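# Place three loose gears on furnace tray, small end up

## Task

Put each of the three loose gears onto an unoccupied spot on the furnace tray, with its smaller end facing upward, then open the grippers so that nothing is still held.

## Robot and tools

Robot: two arms, left_arm and right_arm, each with six revolute joints and a parallel two-finger gripper. The names are labels only and do not refer to sides of any camera image. The arm bases sit in the scene frame at left_arm (+0.048, +0.353, 0) m, quat_wxyz (+1.000, 0, 0, +0.008), and right_arm (-0.026, -0.237, 0) m, quat_wxyz (+0.997, 0, 0, -0.081).

Scene frame: origin on the table surface midway between the arms. +x points out across the table, +z points up, and left_arm is on the +y side. Every printed gripper pose uses this frame.

execute_actions: the argument actions is a list holding at most one item.
- An empty list, {"actions": []}, moves nothing and returns the current state.
- A motion item is {"rows": [[...]], "steps": n}. n is 1 to 15 control steps of 1/30 s each and defaults to 15. Each row is used for one step, and the final row is repeated if there are fewer rows than steps.
- A wait item is {"steps": n} with n up to 300. It sends nothing new and returns once n steps have passed since the previous result. Thinking time is counted in that total.
- The optional pictures flag (true/false) controls whether camera images come back; by default they are included.
- If a call is refused, nothing reaches the robot.

Row layout: one flat list of 14 numbers that always covers both arms. Numbers 1 to 7 are left_arm and 8 to 14 are right_arm. Within each arm the order is waist, shoulder, elbow, wrist pitch, wrist yaw, wrist roll, gripper opening. The six joint values are absolute target angles in radians, read the same way as the Joint positions line, not offsets. To keep one arm still, repeat its current angles.

Stated joint ranges (rad): waist -2.880 to 2.880, shoulder 0.000 to 3.142, elbow 0.000 to 3.019, wrist pitch -1.693 to 1.571, wrist yaw -1.571 to 1.571, wrist roll -2.094 to 2.094.
- The true end of each joint can differ from the stated one by up to 0.019 rad.
- A call is refused if a target is more than 0.019 rad beyond a stated end and also farther out than the joint's last reported angle.
- A target beyond the real end is clipped to that end, and the result prints "joint sent to its limit". That line may refer to an earlier action that was still running. If the line is missing, that does not prove more travel is available.

Gripper opening: a unitless absolute value from -1 (closed) to +1 (fully open).
- Away from the extremes, the fingers are driven to the point where grip_measured equals the commanded value.
- To hold a part, command roughly 0.03 below the current grip_measured; a smaller margin gives a lighter hold.
- Each pad pushes at most about 50 to 62 N, and less on thin parts under about 2 mm.
- Readings may be off by about 1 mm of opening, by a fixed amount for each gripper.
- The fingers point along the gripper's +z axis and close along its y axis.
- end_effector_position is the point between the pads, about 1 cm behind the fingertips. Its reported value drifts from the truth more when the arm is stretched far out.

Motion limits: the target sent to each joint is capped at a fixed lead over its measured angle. The caps are 0.264 (waist), 0.32 (shoulder), 0.276 (elbow), 0.33 (wrist pitch), 0.186 (wrist yaw) and 0.522 (wrist roll). If a step would send a gripper more than 70 mm from where it is, all that arm's targets are pulled back proportionally. Distant goals therefore take several calls. Between calls the arms keep moving toward the last row sent. They stop pursuing it once everything has nearly stopped, including a blocked or very slow motion, or once any step is HELD. After that, only a new action moves them farther, although fingers already opening or closing finish their travel.

Result lines:
- The state line reads `left_arm: …` | `right_arm: …` and gives each gripper's end_effector_position (m) and end_effector_quat_wxyz.
- Joint positions and Joint velocities each have one block per arm: six joints (rad, rad/s), then the pad gap (m, m/s; 0.094 m means fully open).
- grip_measured is the finger opening expressed on the command scale.
- Joint torques list total drive output in joint order, without the gripper. They carry offsets, scale factors and noise and are not zero in free air.
- "joint command not followed" means a clearance check changed or blocked some joint targets; the remainder of the row still ran.
- HELD marks each step on which the row, or part of it, was not delivered.
- MOTOR HOT appears at 85 °C. At 100 °C the arm drops whatever it holds and goes limp until it cools (OVER-TEMPERATURE FAULT), so avoid holding loads for long.

zoom_image: camera is one of cam_head_left, cam_head_right, cam_high, cam_low, cam_left_wrist, cam_right_wrist, all 504x504. region is [x0, y0, x1, y1] in pixels, measured from the top-left corner, at most 504 by 504. It returns an enlarged crop of that camera's latest picture. Each wrist camera looks along +z of its wrist_camera_optical frame, with +x to the right in the image and +y downward.

read_manual: section "licences" (the default) returns URDF licence text and does not move the robot.

finished_scene: scene is an integer from 1 to 2, the number of the current scene. It ends that scene permanently and reports whether the goal was met. The goal must still hold at that moment. The reply also gives the next scene's task if there is one. Replying with no tool call at all ends everything.

Cautions:
- The simulation keeps running while you compose a reply.
- Brief disturbances may pull on a held part or shove a loose object.
- Nothing may leave the table.
- Keep the arms from colliding or pressing on each other.
- Avoid dropping parts, slamming, hitting hard or pushing forcefully.
- Smooth, economical motion is preferred.

Each tool is called after ">>>" as name(argument=value, ...) on one line, values as JSON.

## Session

>>> execute_actions(actions=[])

Scene clock: 0.00 s of 6000.00 s.
left_arm: end_effector_position=(+0.4589, +0.8386, +0.3241) grip_measured=+1.000 end_effector_quat_wxyz=(+0.464, -0.191, +0.721, +0.478) | right_arm: end_effector_position=(+0.2831, -0.0358, +0.3636) grip_measured=+1.000 end_effector_quat_wxyz=(+0.249, -0.217, +0.935, +0.131)
Joint positions: left_arm=[ 0.784  1.468  1.029  0.322 -0.257  0.512  0.094] | right_arm=[ 0.697  0.977  1.211 -1.242 -0.095  0.106  0.094]
Joint velocities: left_arm=[-0.005 -0.005 -0.012 -0.012  0.022 -0.037  0.   ] | right_arm=[-0.005 -0.005 -0.017 -0.007 -0.037  0.051  0.   ]
Joint torques (N m, as the arm reports them, + toward a larger angle): no reading

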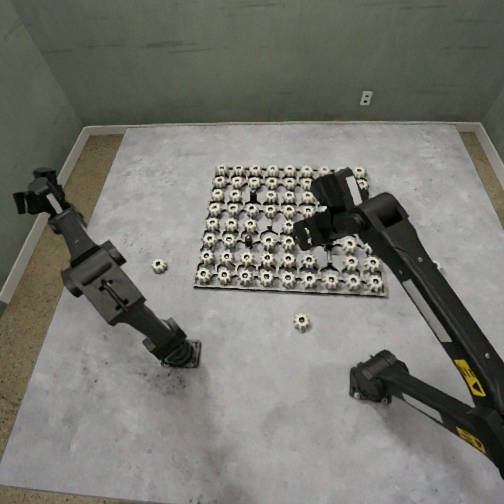

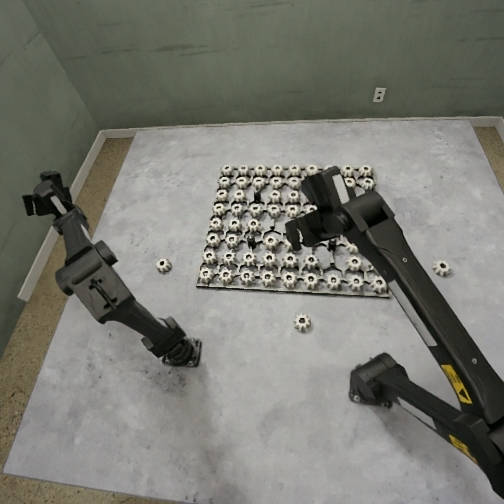

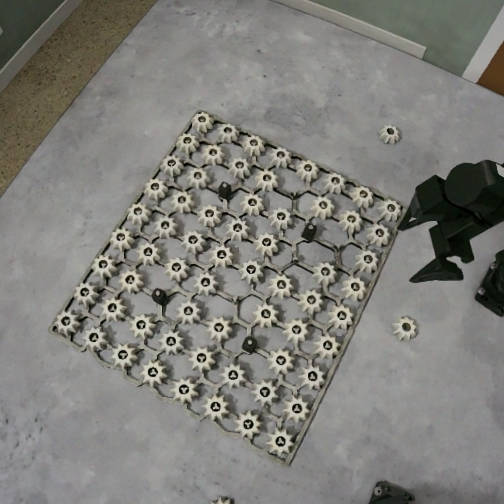

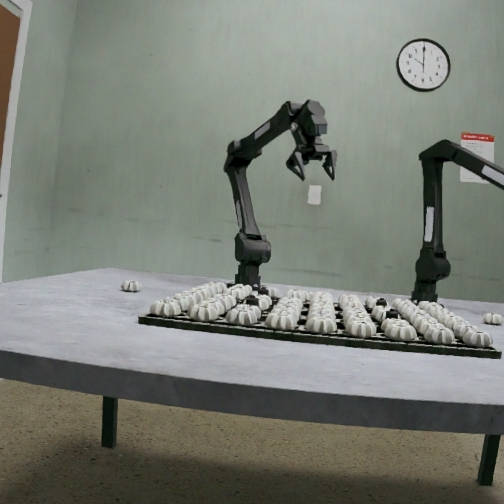

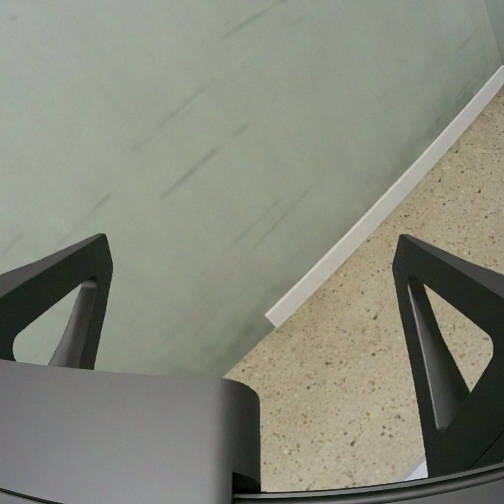

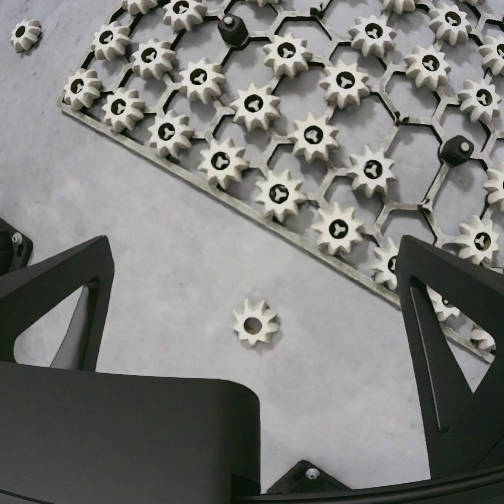

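>>> zoom_image(camera="cam_high", region=[180, 100, 440, 360])

>>> zoom_image(camera="cam_right_wrist", region=[200, 60, 504, 364])

>>> zoom_image(camera="cam_head_left", region=[130, 150, 400, 350])

Region (180, 100, 440, 360) of cam_high's 504x504 image, scaled by 1.938, with more detail than that image has.

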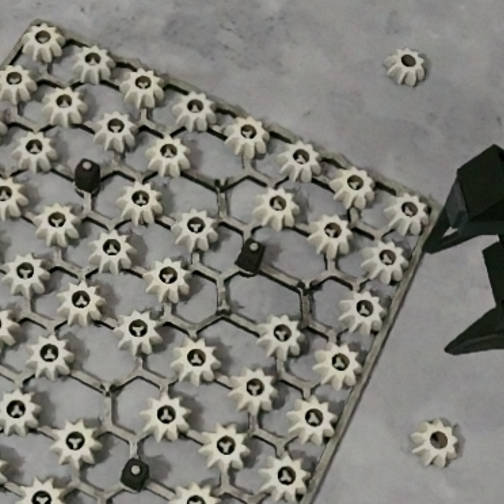

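Region (200, 60, 504, 364) of cam_right_wrist's 504x504 image, scaled by 1.658, with more detail than that image has.

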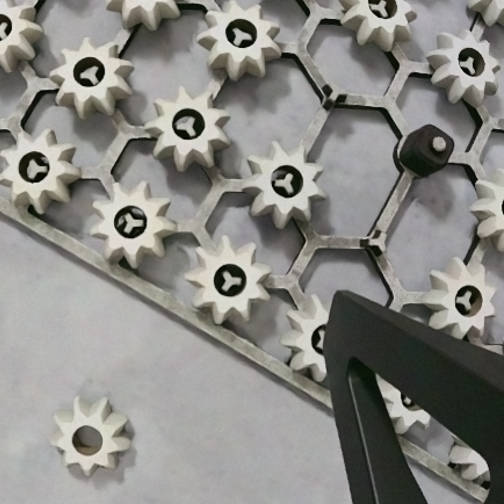

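Region (130, 150, 400, 350) of cam_head_left's 504x504 image, scaled by 1.867, with more detail than that image has; it fills the top 373 rows of this view, and the rest is white.

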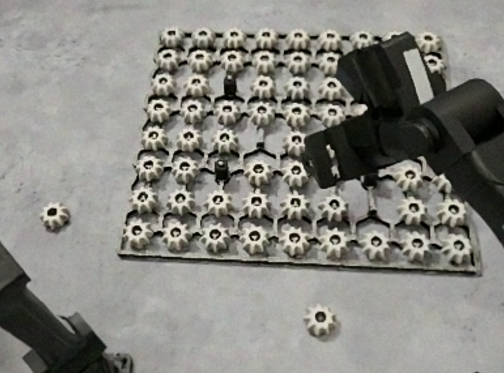

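>>> zoom_image(camera="cam_right_wrist", region=[200, 200, 380, 380])

>>> zoom_image(camera="cam_low", region=[100, 260, 300, 340])

>>> zoom_image(camera="cam_low", region=[304, 270, 504, 360])

>>> zoom_image(camera="cam_high", region=[340, 100, 440, 360])

Region (200, 200, 380, 380) of cam_right_wrist's 504x504 image, scaled by 2.800, with more detail than that image has.

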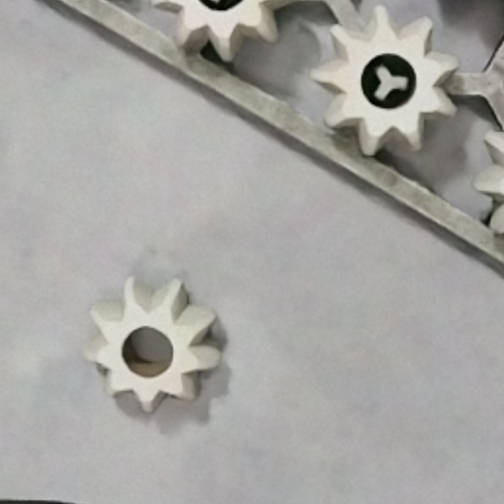

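Region (100, 260, 300, 340) of cam_low's 504x504 image, scaled by 2.520, with more detail than that image has; it fills the top 202 rows of this view, and the rest is white.

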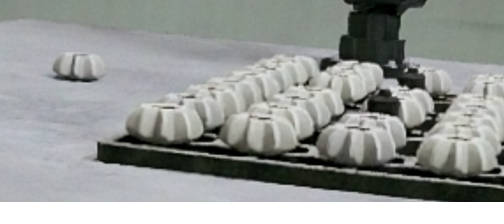

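Region (304, 270, 504, 360) of cam_low's 504x504 image, scaled by 2.520, with more detail than that image has; it fills the top 227 rows of this view, and the rest is white.

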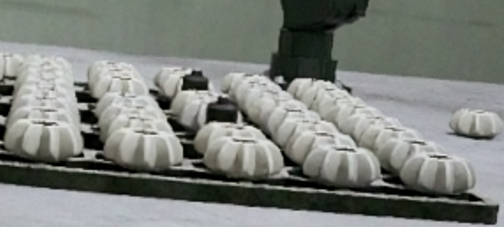

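Region (340, 100, 440, 360) of cam_high's 504x504 image, scaled by 1.938, with more detail than that image has; it fills the left 194 columns of this view, and the rest is white.

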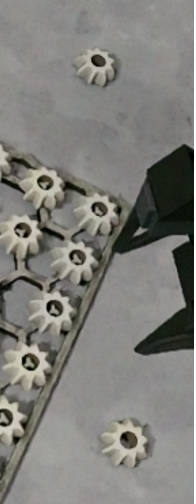

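>>> execute_actions(actions=[{"rows": [[0.085,1.1925,0.8127,-1.191,0,0,1, 0.940,1.1148,0.7548,-1.2108,0,0,1]], "steps": 15}], pictures=false)

>>> execute_actions(actions=[{"steps": 60}])

Scene clock: 84.37 s of 6000.00 s.
left_arm: end_effector_position=(+0.5179, +0.4959, +0.1935) grip_measured=+1.000 end_effector_quat_wxyz=(+0.377, -0.071, +0.919, +0.087) | right_arm: end_effector_position=(+0.1553, -0.0577, +0.1011) grip_measured=+1.000 end_effector_quat_wxyz=(-0.035, -0.367, +0.929, -0.012)
Joint positions: left_arm=[ 0.277  1.238  0.849 -0.387 -0.008  0.142  0.094] | right_arm=[ 0.94   1.139  0.716 -1.222 -0.006  0.025  0.094]
Joint velocities: left_arm=[-1.441 -0.132 -0.022 -1.761  0.022 -0.505  0.   ] | right_arm=[ 0.005  0.044 -0.002 -0.007  0.007 -0.022  0.   ]
Joint torques (N m, as the arm reports them, + toward a larger angle): left_arm=[ -1.73 -10.3    8.28   2.2    0.1   -0.13] | right_arm=[ 0.81 -8.28 11.77  0.22  0.21 -0.13]
Steps of this call (steps 1 to 90: nothing new was sent; then 80.87 s passed at rest; steps 91 to 105: all 15 steps of this action). Readings (joint positions):
91: left_arm=[0.780 1.461 1.023 0.300 -0.227 0.482] | right_arm=[0.704 0.978 1.198 -1.236 -0.076 0.102]
92: left_arm=[0.771 1.444 1.005 0.263 -0.191 0.448] | right_arm=[0.721 0.976 1.175 -1.230 -0.060 0.097]
94: left_arm=[0.730 1.398 0.958 0.181 -0.123 0.386] | right_arm=[0.771 0.983 1.104 -1.228 -0.040 0.088]
98: left_arm=[0.596 1.312 0.887 -0.007 -0.044 0.277] | right_arm=[0.860 1.028 0.927 -1.225 -0.020 0.068]
105: the state above

Scene clock: 86.37 s of 6000.00 s.
left_arm: end_effector_position=(+0.3445, +0.3777, +0.1114) grip_measured=+1.000 end_effector_quat_wxyz=(-0.010, -0.038, +0.999, -0.002) | right_arm: end_effector_position=(+0.1563, -0.0569, +0.1026) grip_measured=+1.000 end_effector_quat_wxyz=(-0.031, -0.373, +0.927, -0.010)
Joint positions: left_arm=[ 0.071  1.21   0.802 -1.182  0.002  0.012  0.094] | right_arm=[ 0.94   1.135  0.718 -1.22  -0.005  0.013  0.094]
Joint velocities: left_arm=[-0.005  0.005 -0.017 -0.012  0.037 -0.037  0.   ] | right_arm=[-0.005  0.024 -0.002 -0.002  0.007 -0.037  0.   ]
Joint torques (N m, as the arm reports them, + toward a larger angle): left_arm=[-0.41 -8.5   9.29  0.26 -0.14 -0.14] | right_arm=[ 0.38 -6.41 11.66  0.24  0.2  -0.16]
Steps of this call (steps 1 to 30: the robot went on to your last target; steps 31 to 60: nothing new was sent). Readings (joint positions):
1: left_arm=[0.229 1.234 0.848 -0.454 -0.005 0.126] | right_arm=[0.940 1.139 0.716 -1.222 -0.005 0.023]
2: left_arm=[0.182 1.231 0.847 -0.534 -0.003 0.109] | right_arm=[0.940 1.137 0.718 -1.221 -0.005 0.021]
4: left_arm=[0.104 1.223 0.842 -0.730 0.002 0.078] | right_arm=[0.940 1.135 0.718 -1.220 -0.005 0.018]
8: left_arm=[0.065 1.213 0.813 -1.106 0.003 0.040] | right_arm=[0.940 1.135 0.718 -1.220 -0.005 0.015]
60: the state above
All arms were judged still, so your last target was given up. Only a new action makes them travel on or press farther. Fingers that are still opening or closing keep moving.

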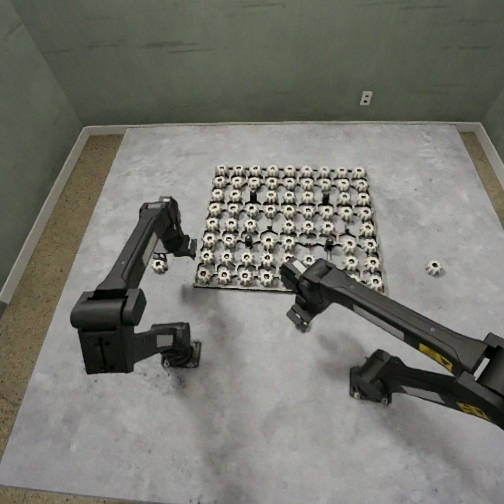

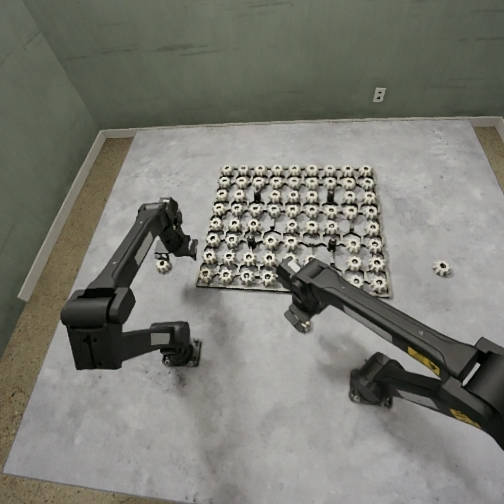

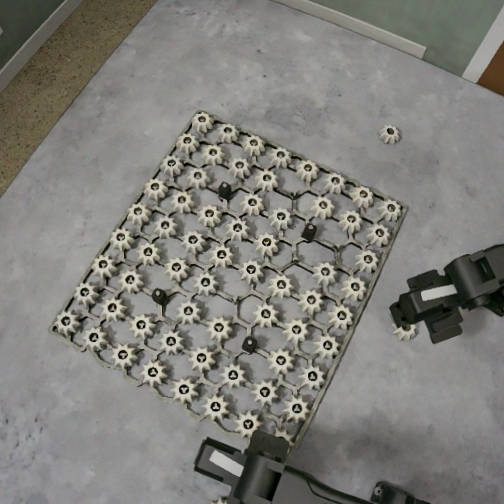

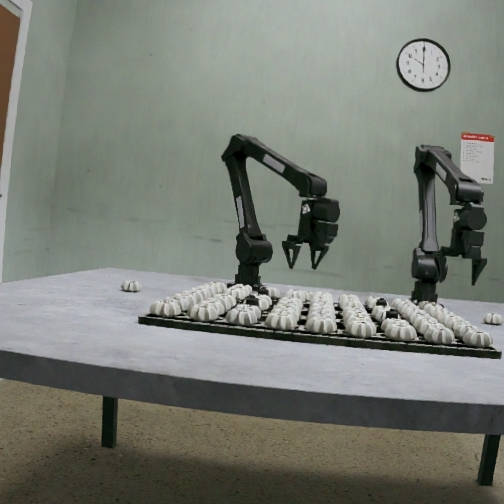

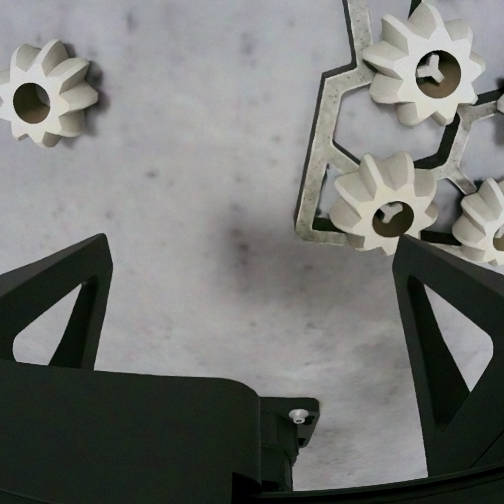

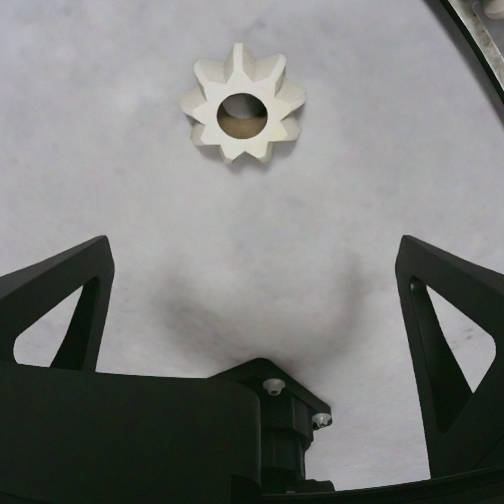

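>>> execute_actions(actions=[{"rows": [
[0.100,1.200,0.815,-1.184,0,0,1, 0.941,1.118,0.752,-1.202,0,0,1],
[0.130,1.216,0.820,-1.171,0,0,1, 0.943,1.124,0.747,-1.184,0,0,1],
[0.160,1.232,0.825,-1.157,0,0,1, 0.945,1.130,0.742,-1.167,0,0,1],
[0.190,1.248,0.829,-1.143,0,0,1, 0.947,1.136,0.737,-1.149,0,0,1],
[0.220,1.264,0.834,-1.130,0,0,1, 0.949,1.141,0.732,-1.132,0,0,1],
[0.250,1.280,0.839,-1.116,0,0,1, 0.951,1.147,0.727,-1.114,0,0,1],
[0.280,1.296,0.843,-1.103,0,0,1, 0.953,1.153,0.722,-1.096,0,0,1],
[0.310,1.312,0.848,-1.089,0,0,1, 0.955,1.159,0.717,-1.079,0,0,1],
[0.340,1.328,0.853,-1.075,0,0,1, 0.957,1.165,0.712,-1.061,0,0,1],
[0.365,1.341,0.857,-1.064,0,0,1, 0.959,1.170,0.707,-1.047,0,0,1],
[0.380,1.349,0.859,-1.057,0,0,1, 0.960,1.173,0.705,-1.038,0,0,1],
[0.385,1.352,0.860,-1.055,0,0,1, 0.960,1.174,0.704,-1.035,0,0,1]
], "steps": 15}], pictures=false)

>>> execute_actions(actions=[{"steps": 20}])

Scene clock: 126.33 s of 6000.00 s.
left_arm: end_effector_position=(+0.3421, +0.4794, +0.0690) grip_measured=+1.000 end_effector_quat_wxyz=(-0.024, -0.198, +0.980, -0.004) | right_arm: end_effector_position=(+0.1785, -0.0314, +0.0901) grip_measured=+1.000 end_effector_quat_wxyz=(+0.028, -0.377, +0.925, +0.014)
Joint positions: left_arm=[ 0.391  1.355  0.802 -1.066 -0.001  0.01   0.094] | right_arm=[ 0.95   1.159  0.7   -1.05  -0.005  0.013  0.094]
Joint velocities: left_arm=[-0.005  0.083  0.007  0.032 -0.007 -0.007  0.   ] | right_arm=[ 0.005  0.063 -0.027  0.037  0.007 -0.007  0.   ]
Joint torques (N m, as the arm reports them, + toward a larger angle): left_arm=[-2.08 -8.31 12.33  0.89 -0.01 -0.14] | right_arm=[ 1.87 -6.19  9.24  0.6   0.21 -0.11]
Steps of this call (steps 1 to 90: nothing new was sent; then 36.47 s passed at rest; steps 91 to 105: all 15 steps of this action). Readings (joint positions):
91: left_arm=[0.072 1.210 0.802 -1.182 0.002 0.012] | right_arm=[0.940 1.135 0.718 -1.219 -0.005 0.013]
92: left_arm=[0.077 1.210 0.802 -1.182 0.002 0.012] | right_arm=[0.940 1.135 0.718 -1.213 -0.005 0.013]
94: left_arm=[0.109 1.212 0.802 -1.173 0.002 0.012] | right_arm=[0.940 1.135 0.718 -1.190 -0.005 0.013]
98: left_arm=[0.237 1.252 0.802 -1.125 0.002 0.012] | right_arm=[0.941 1.135 0.718 -1.124 -0.005 0.013]
105: the state above

Scene clock: 127.00 s of 6000.00 s.
left_arm: end_effector_position=(+0.3430, +0.4798, +0.0693) grip_measured=+1.000 end_effector_quat_wxyz=(-0.023, -0.198, +0.980, -0.004) | right_arm: end_effector_position=(+0.1780, -0.0319, +0.0884) grip_measured=+1.000 end_effector_quat_wxyz=(+0.026, -0.377, +0.926, +0.014)
Joint positions: left_arm=[ 0.391  1.356  0.804 -1.066 -0.001  0.01   0.094] | right_arm=[ 0.95   1.162  0.697 -1.047 -0.005  0.013  0.094]
Joint velocities: left_arm=[-0.005 -0.005 -0.007 -0.007 -0.022 -0.066  0.   ] | right_arm=[-0.005  0.005 -0.012 -0.002 -0.022  0.007  0.   ]
Joint torques (N m, as the arm reports them, + toward a larger angle): left_arm=[-2.22 -9.04 12.16  1.11  0.   -0.11] | right_arm=[ 0.85 -5.73  8.87  0.55  0.15 -0.14]
Steps of this call (steps 1 to 15: the robot went on to your last target; steps 16 to 20: nothing new was sent). Readings (joint positions):
1: left_arm=[0.391 1.356 0.802 -1.066 -0.001 0.010] | right_arm=[0.950 1.161 0.699 -1.049 -0.005 0.013]
2: left_arm=[0.391 1.356 0.802 -1.066 -0.001 0.010] | right_arm=[0.950 1.162 0.698 -1.049 -0.005 0.013]
4: left_arm=[0.391 1.356 0.804 -1.066 -0.001 0.010] | right_arm=[0.950 1.162 0.697 -1.048 -0.005 0.013]
8: left_arm=[0.391 1.356 0.804 -1.066 -0.001 0.010] | right_arm=[0.950 1.162 0.697 -1.047 -0.005 0.013]
20: the state above
All arms were judged still, so your last target was given up. Only a new action makes them travel on or press farther. Fingers that are still opening or closing keep moving.

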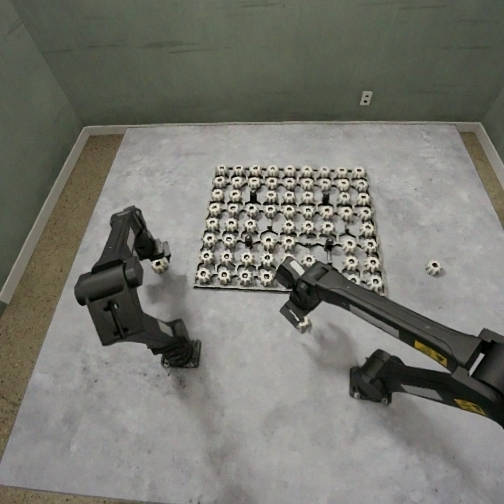

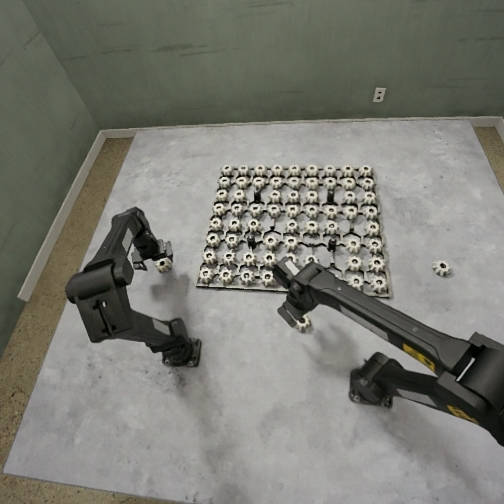

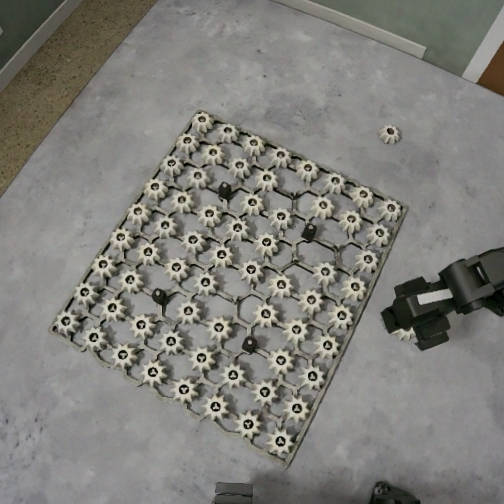

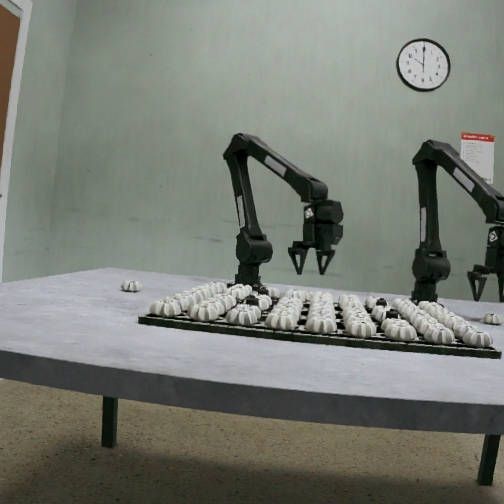

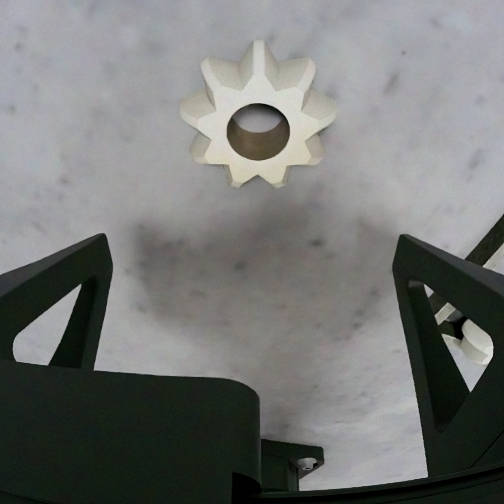

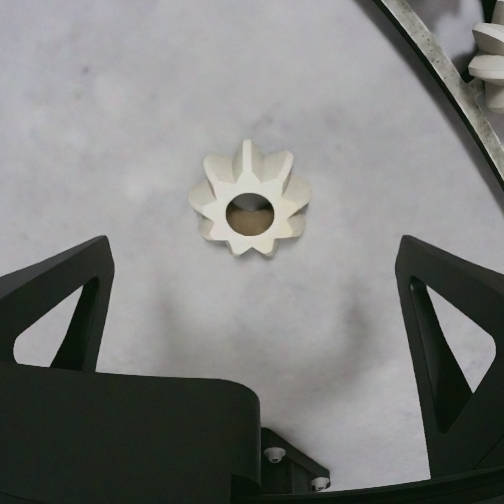

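>>> execute_actions(actions=[{"rows": [
[0.385,1.358,0.830,-1.045,0,0,1, 0.961,1.181,0.699,-1.026,0,0,1],
[0.385,1.368,0.815,-1.029,0,0,1, 0.962,1.191,0.690,-1.012,0,0,1],
[0.385,1.380,0.812,-1.010,0,0,1, 0.963,1.204,0.680,-0.994,0,0,1],
[0.385,1.392,0.809,-0.990,0,0,1, 0.964,1.217,0.669,-0.976,0,0,1],
[0.385,1.405,0.805,-0.970,0,0,1, 0.965,1.230,0.659,-0.958,0,0,1],
[0.385,1.417,0.802,-0.950,0,0,1, 0.966,1.243,0.648,-0.940,0,0,1],
[0.385,1.429,0.798,-0.930,0,0,1, 0.967,1.256,0.638,-0.923,0,0,1],
[0.385,1.441,0.795,-0.911,0,0,1, 0.967,1.269,0.627,-0.905,0,0,1],
[0.385,1.452,0.792,-0.893,0,0,1, 0.967,1.281,0.618,-0.889,0,0,1],
[0.385,1.462,0.789,-0.877,0,0,1, 0.967,1.291,0.610,-0.875,0,0,1],
[0.385,1.469,0.787,-0.865,0,0,1, 0.967,1.299,0.603,-0.864,0,0,1],
[0.385,1.474,0.786,-0.857,0,0,1, 0.967,1.304,0.599,-0.857,0,0,1],
[0.385,1.477,0.785,-0.853,0,0,1, 0.967,1.307,0.597,-0.854,0,0,1]
], "steps": 15}], pictures=false)

>>> execute_actions(actions=[{"steps": 20}])

Scene clock: 151.23 s of 6000.00 s.
left_arm: end_effector_position=(+0.3749, +0.4936, +0.0299) grip_measured=+1.000 end_effector_quat_wxyz=(+0.014, -0.198, +0.980, +0.003) | right_arm: end_effector_position=(+0.1633, -0.0440, +0.0168) grip_measured=+1.000 end_effector_quat_wxyz=(-0.010, -0.381, +0.925, -0.002)
Joint positions: left_arm=[ 0.391  1.469  0.794 -0.868 -0.001  0.01   0.094] | right_arm=[ 0.956  1.305  0.587 -0.873 -0.005  0.013  0.094]
Joint velocities: left_arm=[ 0.005  0.112 -0.081  0.076 -0.051 -0.081  0.   ] | right_arm=[-0.015  0.073 -0.076  0.076  0.022 -0.051  0.   ]
Joint torques (N m, as the arm reports them, + toward a larger angle): left_arm=[ -2.1  -10.11   7.22   1.08   0.01  -0.11] | right_arm=[ 1.91 -7.63  8.23  0.62  0.21 -0.19]
Steps of this call (steps 1 to 90: nothing new was sent; then 20.73 s passed at rest; steps 91 to 105: all 15 steps of this action). Readings (joint positions):
91: left_arm=[0.391 1.356 0.804 -1.064 -0.001 0.010] | right_arm=[0.950 1.162 0.697 -1.045 -0.005 0.013]
92: left_arm=[0.391 1.356 0.804 -1.058 -0.001 0.010] | right_arm=[0.950 1.163 0.695 -1.040 -0.005 0.013]
94: left_arm=[0.391 1.358 0.804 -1.034 -0.001 0.010] | right_arm=[0.951 1.170 0.686 -1.015 -0.005 0.013]
98: left_arm=[0.391 1.389 0.804 -0.959 -0.001 0.010] | right_arm=[0.955 1.219 0.647 -0.947 -0.005 0.013]
105: the state above

Scene clock: 151.90 s of 6000.00 s.
left_arm: end_effector_position=(+0.3734, +0.4929, +0.0275) grip_measured=+1.000 end_effector_quat_wxyz=(+0.012, -0.198, +0.980, +0.003) | right_arm: end_effector_position=(+0.1642, -0.0431, +0.0161) grip_measured=+1.000 end_effector_quat_wxyz=(-0.007, -0.381, +0.925, -0.001)
Joint positions: left_arm=[ 0.391  1.472  0.79  -0.865 -0.001  0.01   0.094] | right_arm=[ 0.956  1.306  0.586 -0.865 -0.005  0.013  0.094]
Joint velocities: left_arm=[-0.005 -0.015 -0.012  0.017  0.037 -0.022  0.   ] | right_arm=[ 0.005  0.015 -0.012 -0.017  0.051  0.051  0.   ]
Joint torques (N m, as the arm reports them, + toward a larger angle): left_arm=[-2.08 -9.42  6.84  1.29  0.01 -0.11] | right_arm=[ 0.7  -6.65  8.22  0.73  0.17 -0.13]
Steps of this call (steps 1 to 15: the robot went on to your last target; steps 16 to 20: nothing new was sent). Readings (joint positions):
1: left_arm=[0.391 1.471 0.792 -0.867 -0.001 0.010] | right_arm=[0.956 1.306 0.586 -0.872 -0.005 0.013]
2: left_arm=[0.391 1.472 0.790 -0.867 -0.001 0.010] | right_arm=[0.956 1.306 0.586 -0.870 -0.005 0.013]
4: left_arm=[0.391 1.472 0.790 -0.866 -0.001 0.010] | right_arm=[0.956 1.306 0.586 -0.866 -0.005 0.013]
8: left_arm=[0.391 1.472 0.790 -0.865 -0.001 0.010] | right_arm=[0.956 1.306 0.586 -0.865 -0.005 0.013]
20: the state above
All arms were judged still, so your last target was given up. Only a new action makes them travel on or press farther. Fingers that are still opening or closing keep moving.

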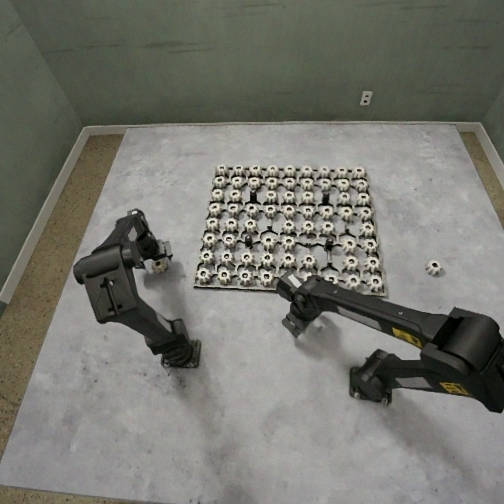

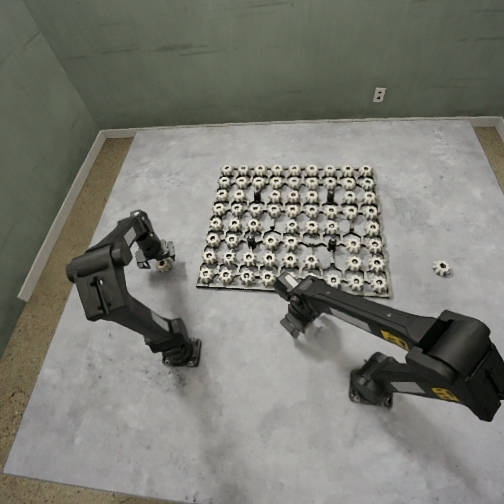

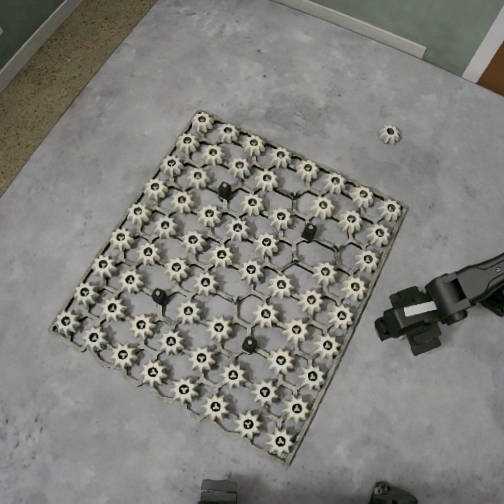

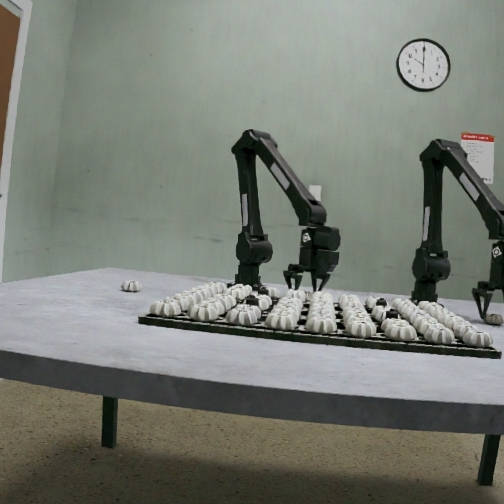

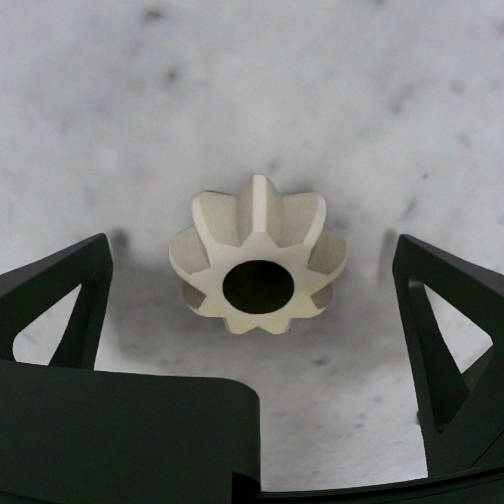

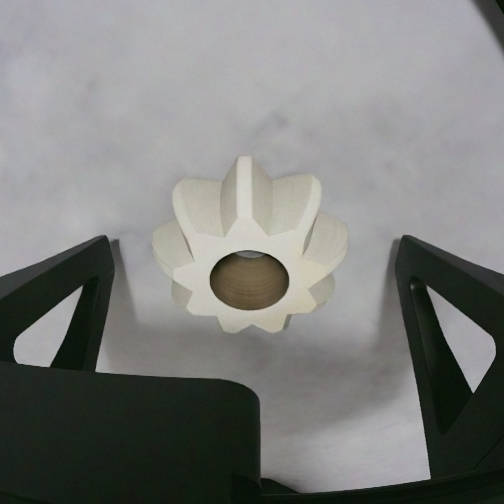

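>>> execute_actions(actions=[{"rows": [
[0.385,1.480,0.781,-0.851,0,0,1, 0.967,1.307,0.597,-0.854,0,0,0.9],
[0.385,1.484,0.776,-0.848,0,0,1, 0.967,1.307,0.597,-0.854,0,0,0.8],
[0.385,1.488,0.771,-0.845,0,0,1, 0.967,1.307,0.597,-0.854,0,0,0.7],
[0.385,1.491,0.767,-0.842,0,0,1, 0.967,1.307,0.597,-0.854,0,0,0.6],
[0.385,1.494,0.764,-0.840,0,0,1, 0.967,1.307,0.597,-0.854,0,0,0.5],
[0.385,1.494,0.764,-0.840,0,0,1, 0.967,1.307,0.597,-0.854,0,0,0.4],
[0.385,1.494,0.764,-0.840,0,0,1, 0.967,1.307,0.597,-0.854,0,0,0.33],
[0.385,1.494,0.764,-0.840,0,0,0.9, 0.967,1.307,0.597,-0.854,0,0,0.28],
[0.385,1.494,0.764,-0.840,0,0,0.8, 0.967,1.307,0.597,-0.854,0,0,0.24],
[0.385,1.494,0.764,-0.840,0,0,0.7, 0.967,1.307,0.597,-0.854,0,0,0.20],
[0.385,1.494,0.764,-0.840,0,0,0.6, 0.967,1.307,0.597,-0.854,0,0,0.17],
[0.385,1.494,0.764,-0.840,0,0,0.5, 0.967,1.307,0.597,-0.854,0,0,0.15]
], "steps": 15}])

Scene clock: 170.70 s of 6000.00 s.
left_arm: end_effector_position=(+0.3675, +0.4904, +0.0208) grip_measured=+0.502 end_effector_quat_wxyz=(+0.007, -0.198, +0.980, +0.002) | right_arm: end_effector_position=(+0.1642, -0.0429, +0.0161) grip_measured=+0.193 end_effector_quat_wxyz=(-0.007, -0.382, +0.924, -0.001)
Joint positions: left_arm=[ 0.391  1.476  0.771 -0.852 -0.001  0.01   0.071] | right_arm=[ 0.958  1.306  0.586 -0.865 -0.004  0.012  0.056]
Joint velocities: left_arm=[-0.005 -0.015  0.002  0.002 -0.051 -0.037 -0.001] | right_arm=[-0.015 -0.015 -0.012 -0.017  0.051  0.051  0.001]
Joint torques (N m, as the arm reports them, + toward a larger angle): left_arm=[-1.98 -8.43  6.45  1.08  0.01 -0.11] | right_arm=[ 2.17 -6.98  7.98  0.56  0.19 -0.1 ]
Steps of this call (steps 1 to 90: nothing new was sent; then 15.30 s passed at rest; steps 91 to 105: all 15 steps of this action). Readings (joint positions):
91: left_arm=[0.391 1.472 0.790 -0.865 -0.001 0.010] | right_arm=[0.956 1.306 0.586 -0.865 -0.005 0.013]
92: left_arm=[0.391 1.472 0.789 -0.863 -0.001 0.010] | right_arm=[0.956 1.306 0.586 -0.865 -0.005 0.013]
94: left_arm=[0.391 1.472 0.785 -0.858 -0.001 0.010] | right_arm=[0.956 1.306 0.586 -0.865 -0.005 0.013]
98: left_arm=[0.391 1.473 0.773 -0.853 -0.001 0.010] | right_arm=[0.956 1.306 0.586 -0.865 -0.005 0.013]
105: the state above

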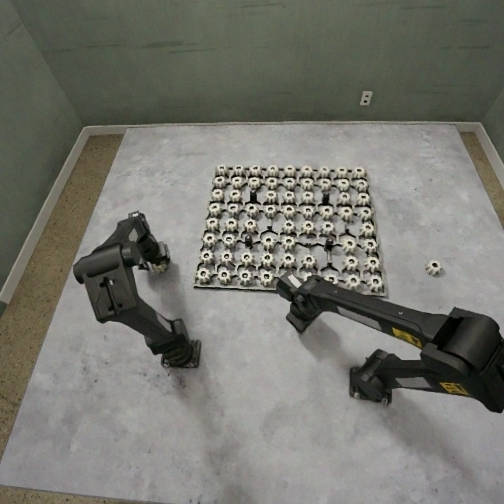

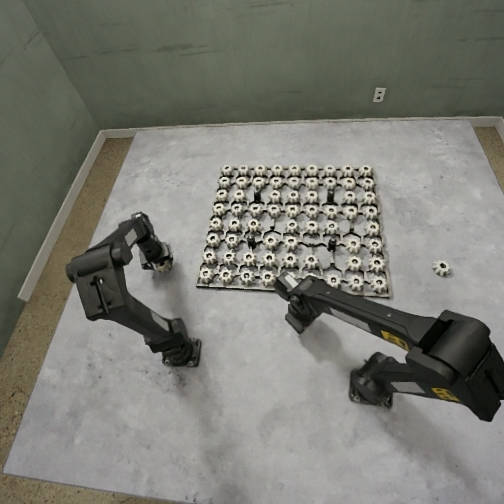

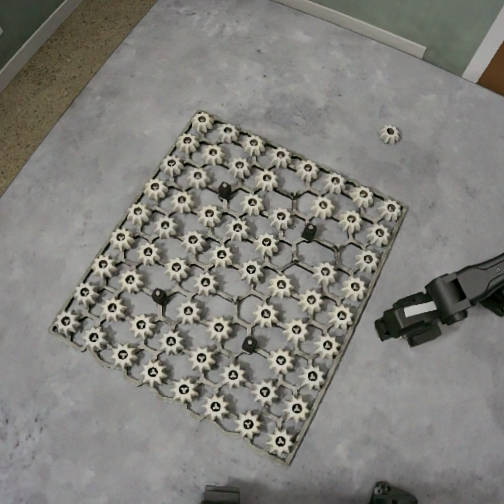

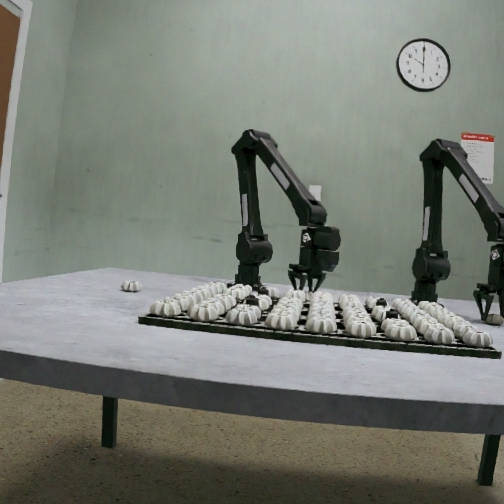

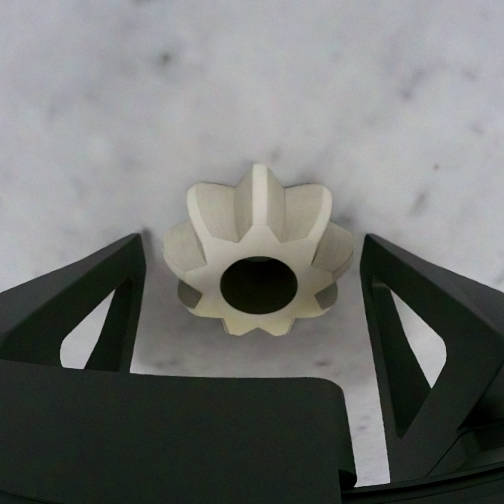

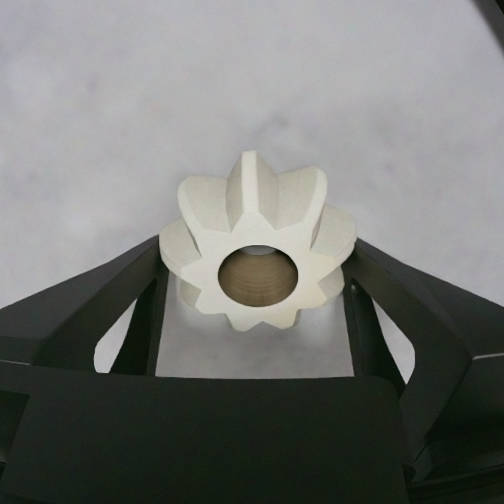

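>>> zoom_image(camera="cam_right_wrist", region=[120, 130, 400, 350])

Region (120, 130, 400, 350) of cam_right_wrist's 504x504 image, scaled by 1.800, with more detail than that image has; it fills the top 396 rows of this view, and the rest is white.

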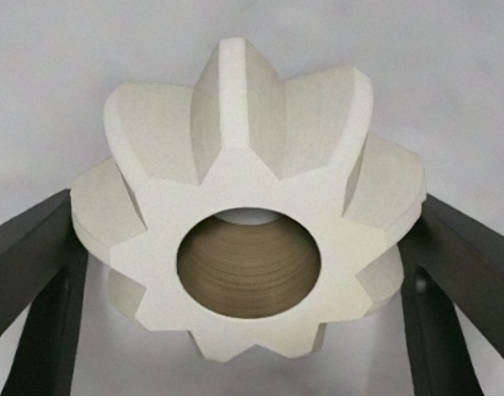

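>>> execute_actions(actions=[{"rows": [
[0.385,1.498,0.764,-0.836,0,0,0.5, 0.967,1.307,0.597,-0.854,0,0,0.3],
[0.385,1.502,0.764,-0.832,0,0,0.5, 0.967,1.307,0.597,-0.854,0,0,0.4],
[0.385,1.505,0.764,-0.828,0,0,0.5, 0.967,1.307,0.597,-0.854,0,0,0.5],
[0.385,1.507,0.764,-0.824,0,0,0.5, 0.967,1.307,0.597,-0.848,0,-0.01,0.5],
[0.385,1.507,0.764,-0.820,0,0,0.5, 0.967,1.307,0.597,-0.841,0,-0.025,0.5],
[0.385,1.507,0.764,-0.820,0,0,0.5, 0.967,1.307,0.597,-0.834,0,-0.04,0.5],
[0.385,1.507,0.764,-0.820,0,0,0.5, 0.967,1.307,0.597,-0.827,0,-0.055,0.5],
[0.385,1.507,0.764,-0.820,0,0,0.5, 0.967,1.307,0.597,-0.819,0,-0.07,0.5]
], "steps": 15}])

Scene clock: 192.27 s of 6000.00 s.
left_arm: end_effector_position=(+0.3706, +0.4917, +0.0162) grip_measured=+0.501 end_effector_quat_wxyz=(+0.010, -0.198, +0.980, +0.003) | right_arm: end_effector_position=(+0.1700, -0.0369, +0.0161) grip_measured=+0.497 end_effector_quat_wxyz=(+0.009, -0.410, +0.912, +0.005)
Joint positions: left_arm=[ 0.391  1.49   0.771 -0.832 -0.001  0.01   0.071] | right_arm=[ 0.958  1.306  0.586 -0.831 -0.004 -0.049  0.07 ]
Joint velocities: left_arm=[-0.015 -0.005  0.012  0.007 -0.007 -0.051 -0.001] | right_arm=[ 0.015 -0.005  0.002 -0.007  0.022 -0.051 -0.   ]
Joint torques (N m, as the arm reports them, + toward a larger angle): left_arm=[-2.21 -8.46  6.39  1.28  0.01 -0.1 ] | right_arm=[ 0.96 -7.29  8.32  0.46  0.16 -0.12]
Steps of this call (steps 1 to 15: the robot went on to your last target; steps 16 to 90: nothing new was sent; then 18.07 s passed at rest; steps 91 to 105: all 15 steps of this action). Readings (joint positions):
91: left_arm=[0.391 1.476 0.771 -0.851 -0.001 0.010] | right_arm=[0.958 1.306 0.586 -0.865 -0.004 0.012]
92: left_arm=[0.391 1.476 0.771 -0.849 -0.001 0.010] | right_arm=[0.958 1.306 0.586 -0.865 -0.004 0.012]
94: left_arm=[0.391 1.480 0.771 -0.843 -0.001 0.010] | right_arm=[0.958 1.306 0.586 -0.864 -0.004 0.010]
98: left_arm=[0.391 1.488 0.771 -0.833 -0.001 0.010] | right_arm=[0.958 1.306 0.586 -0.844 -0.004 -0.017]
105: the state above

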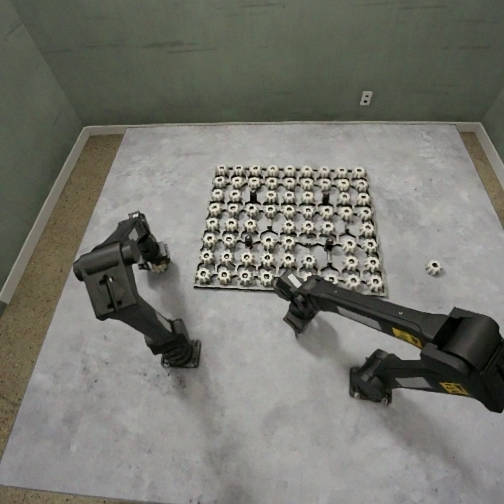

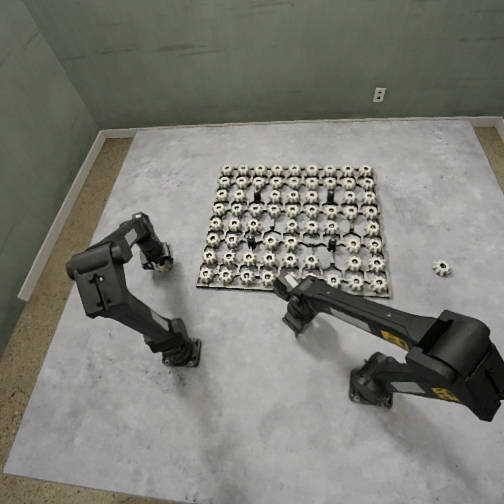

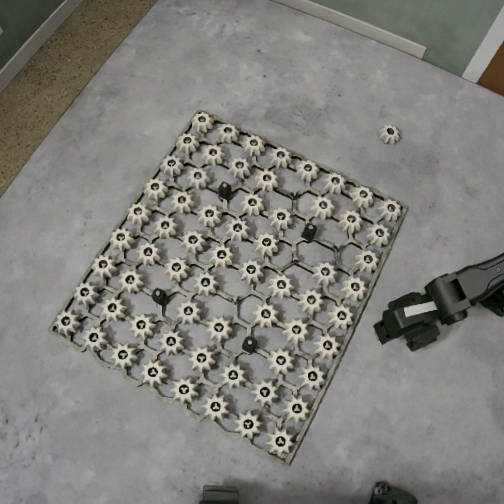

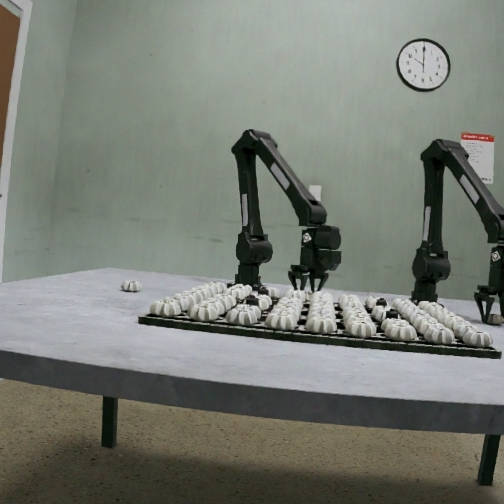

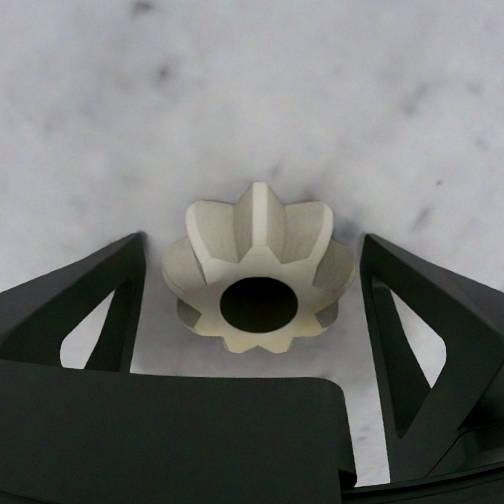

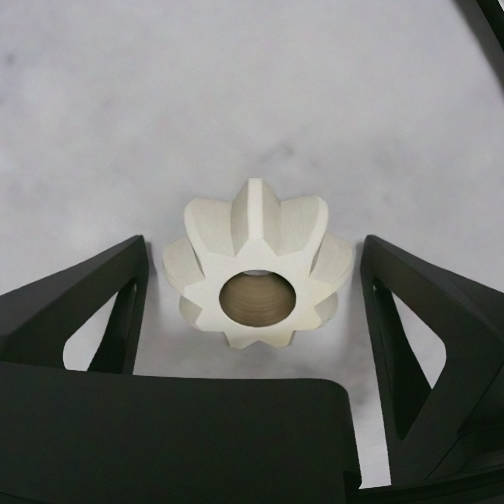

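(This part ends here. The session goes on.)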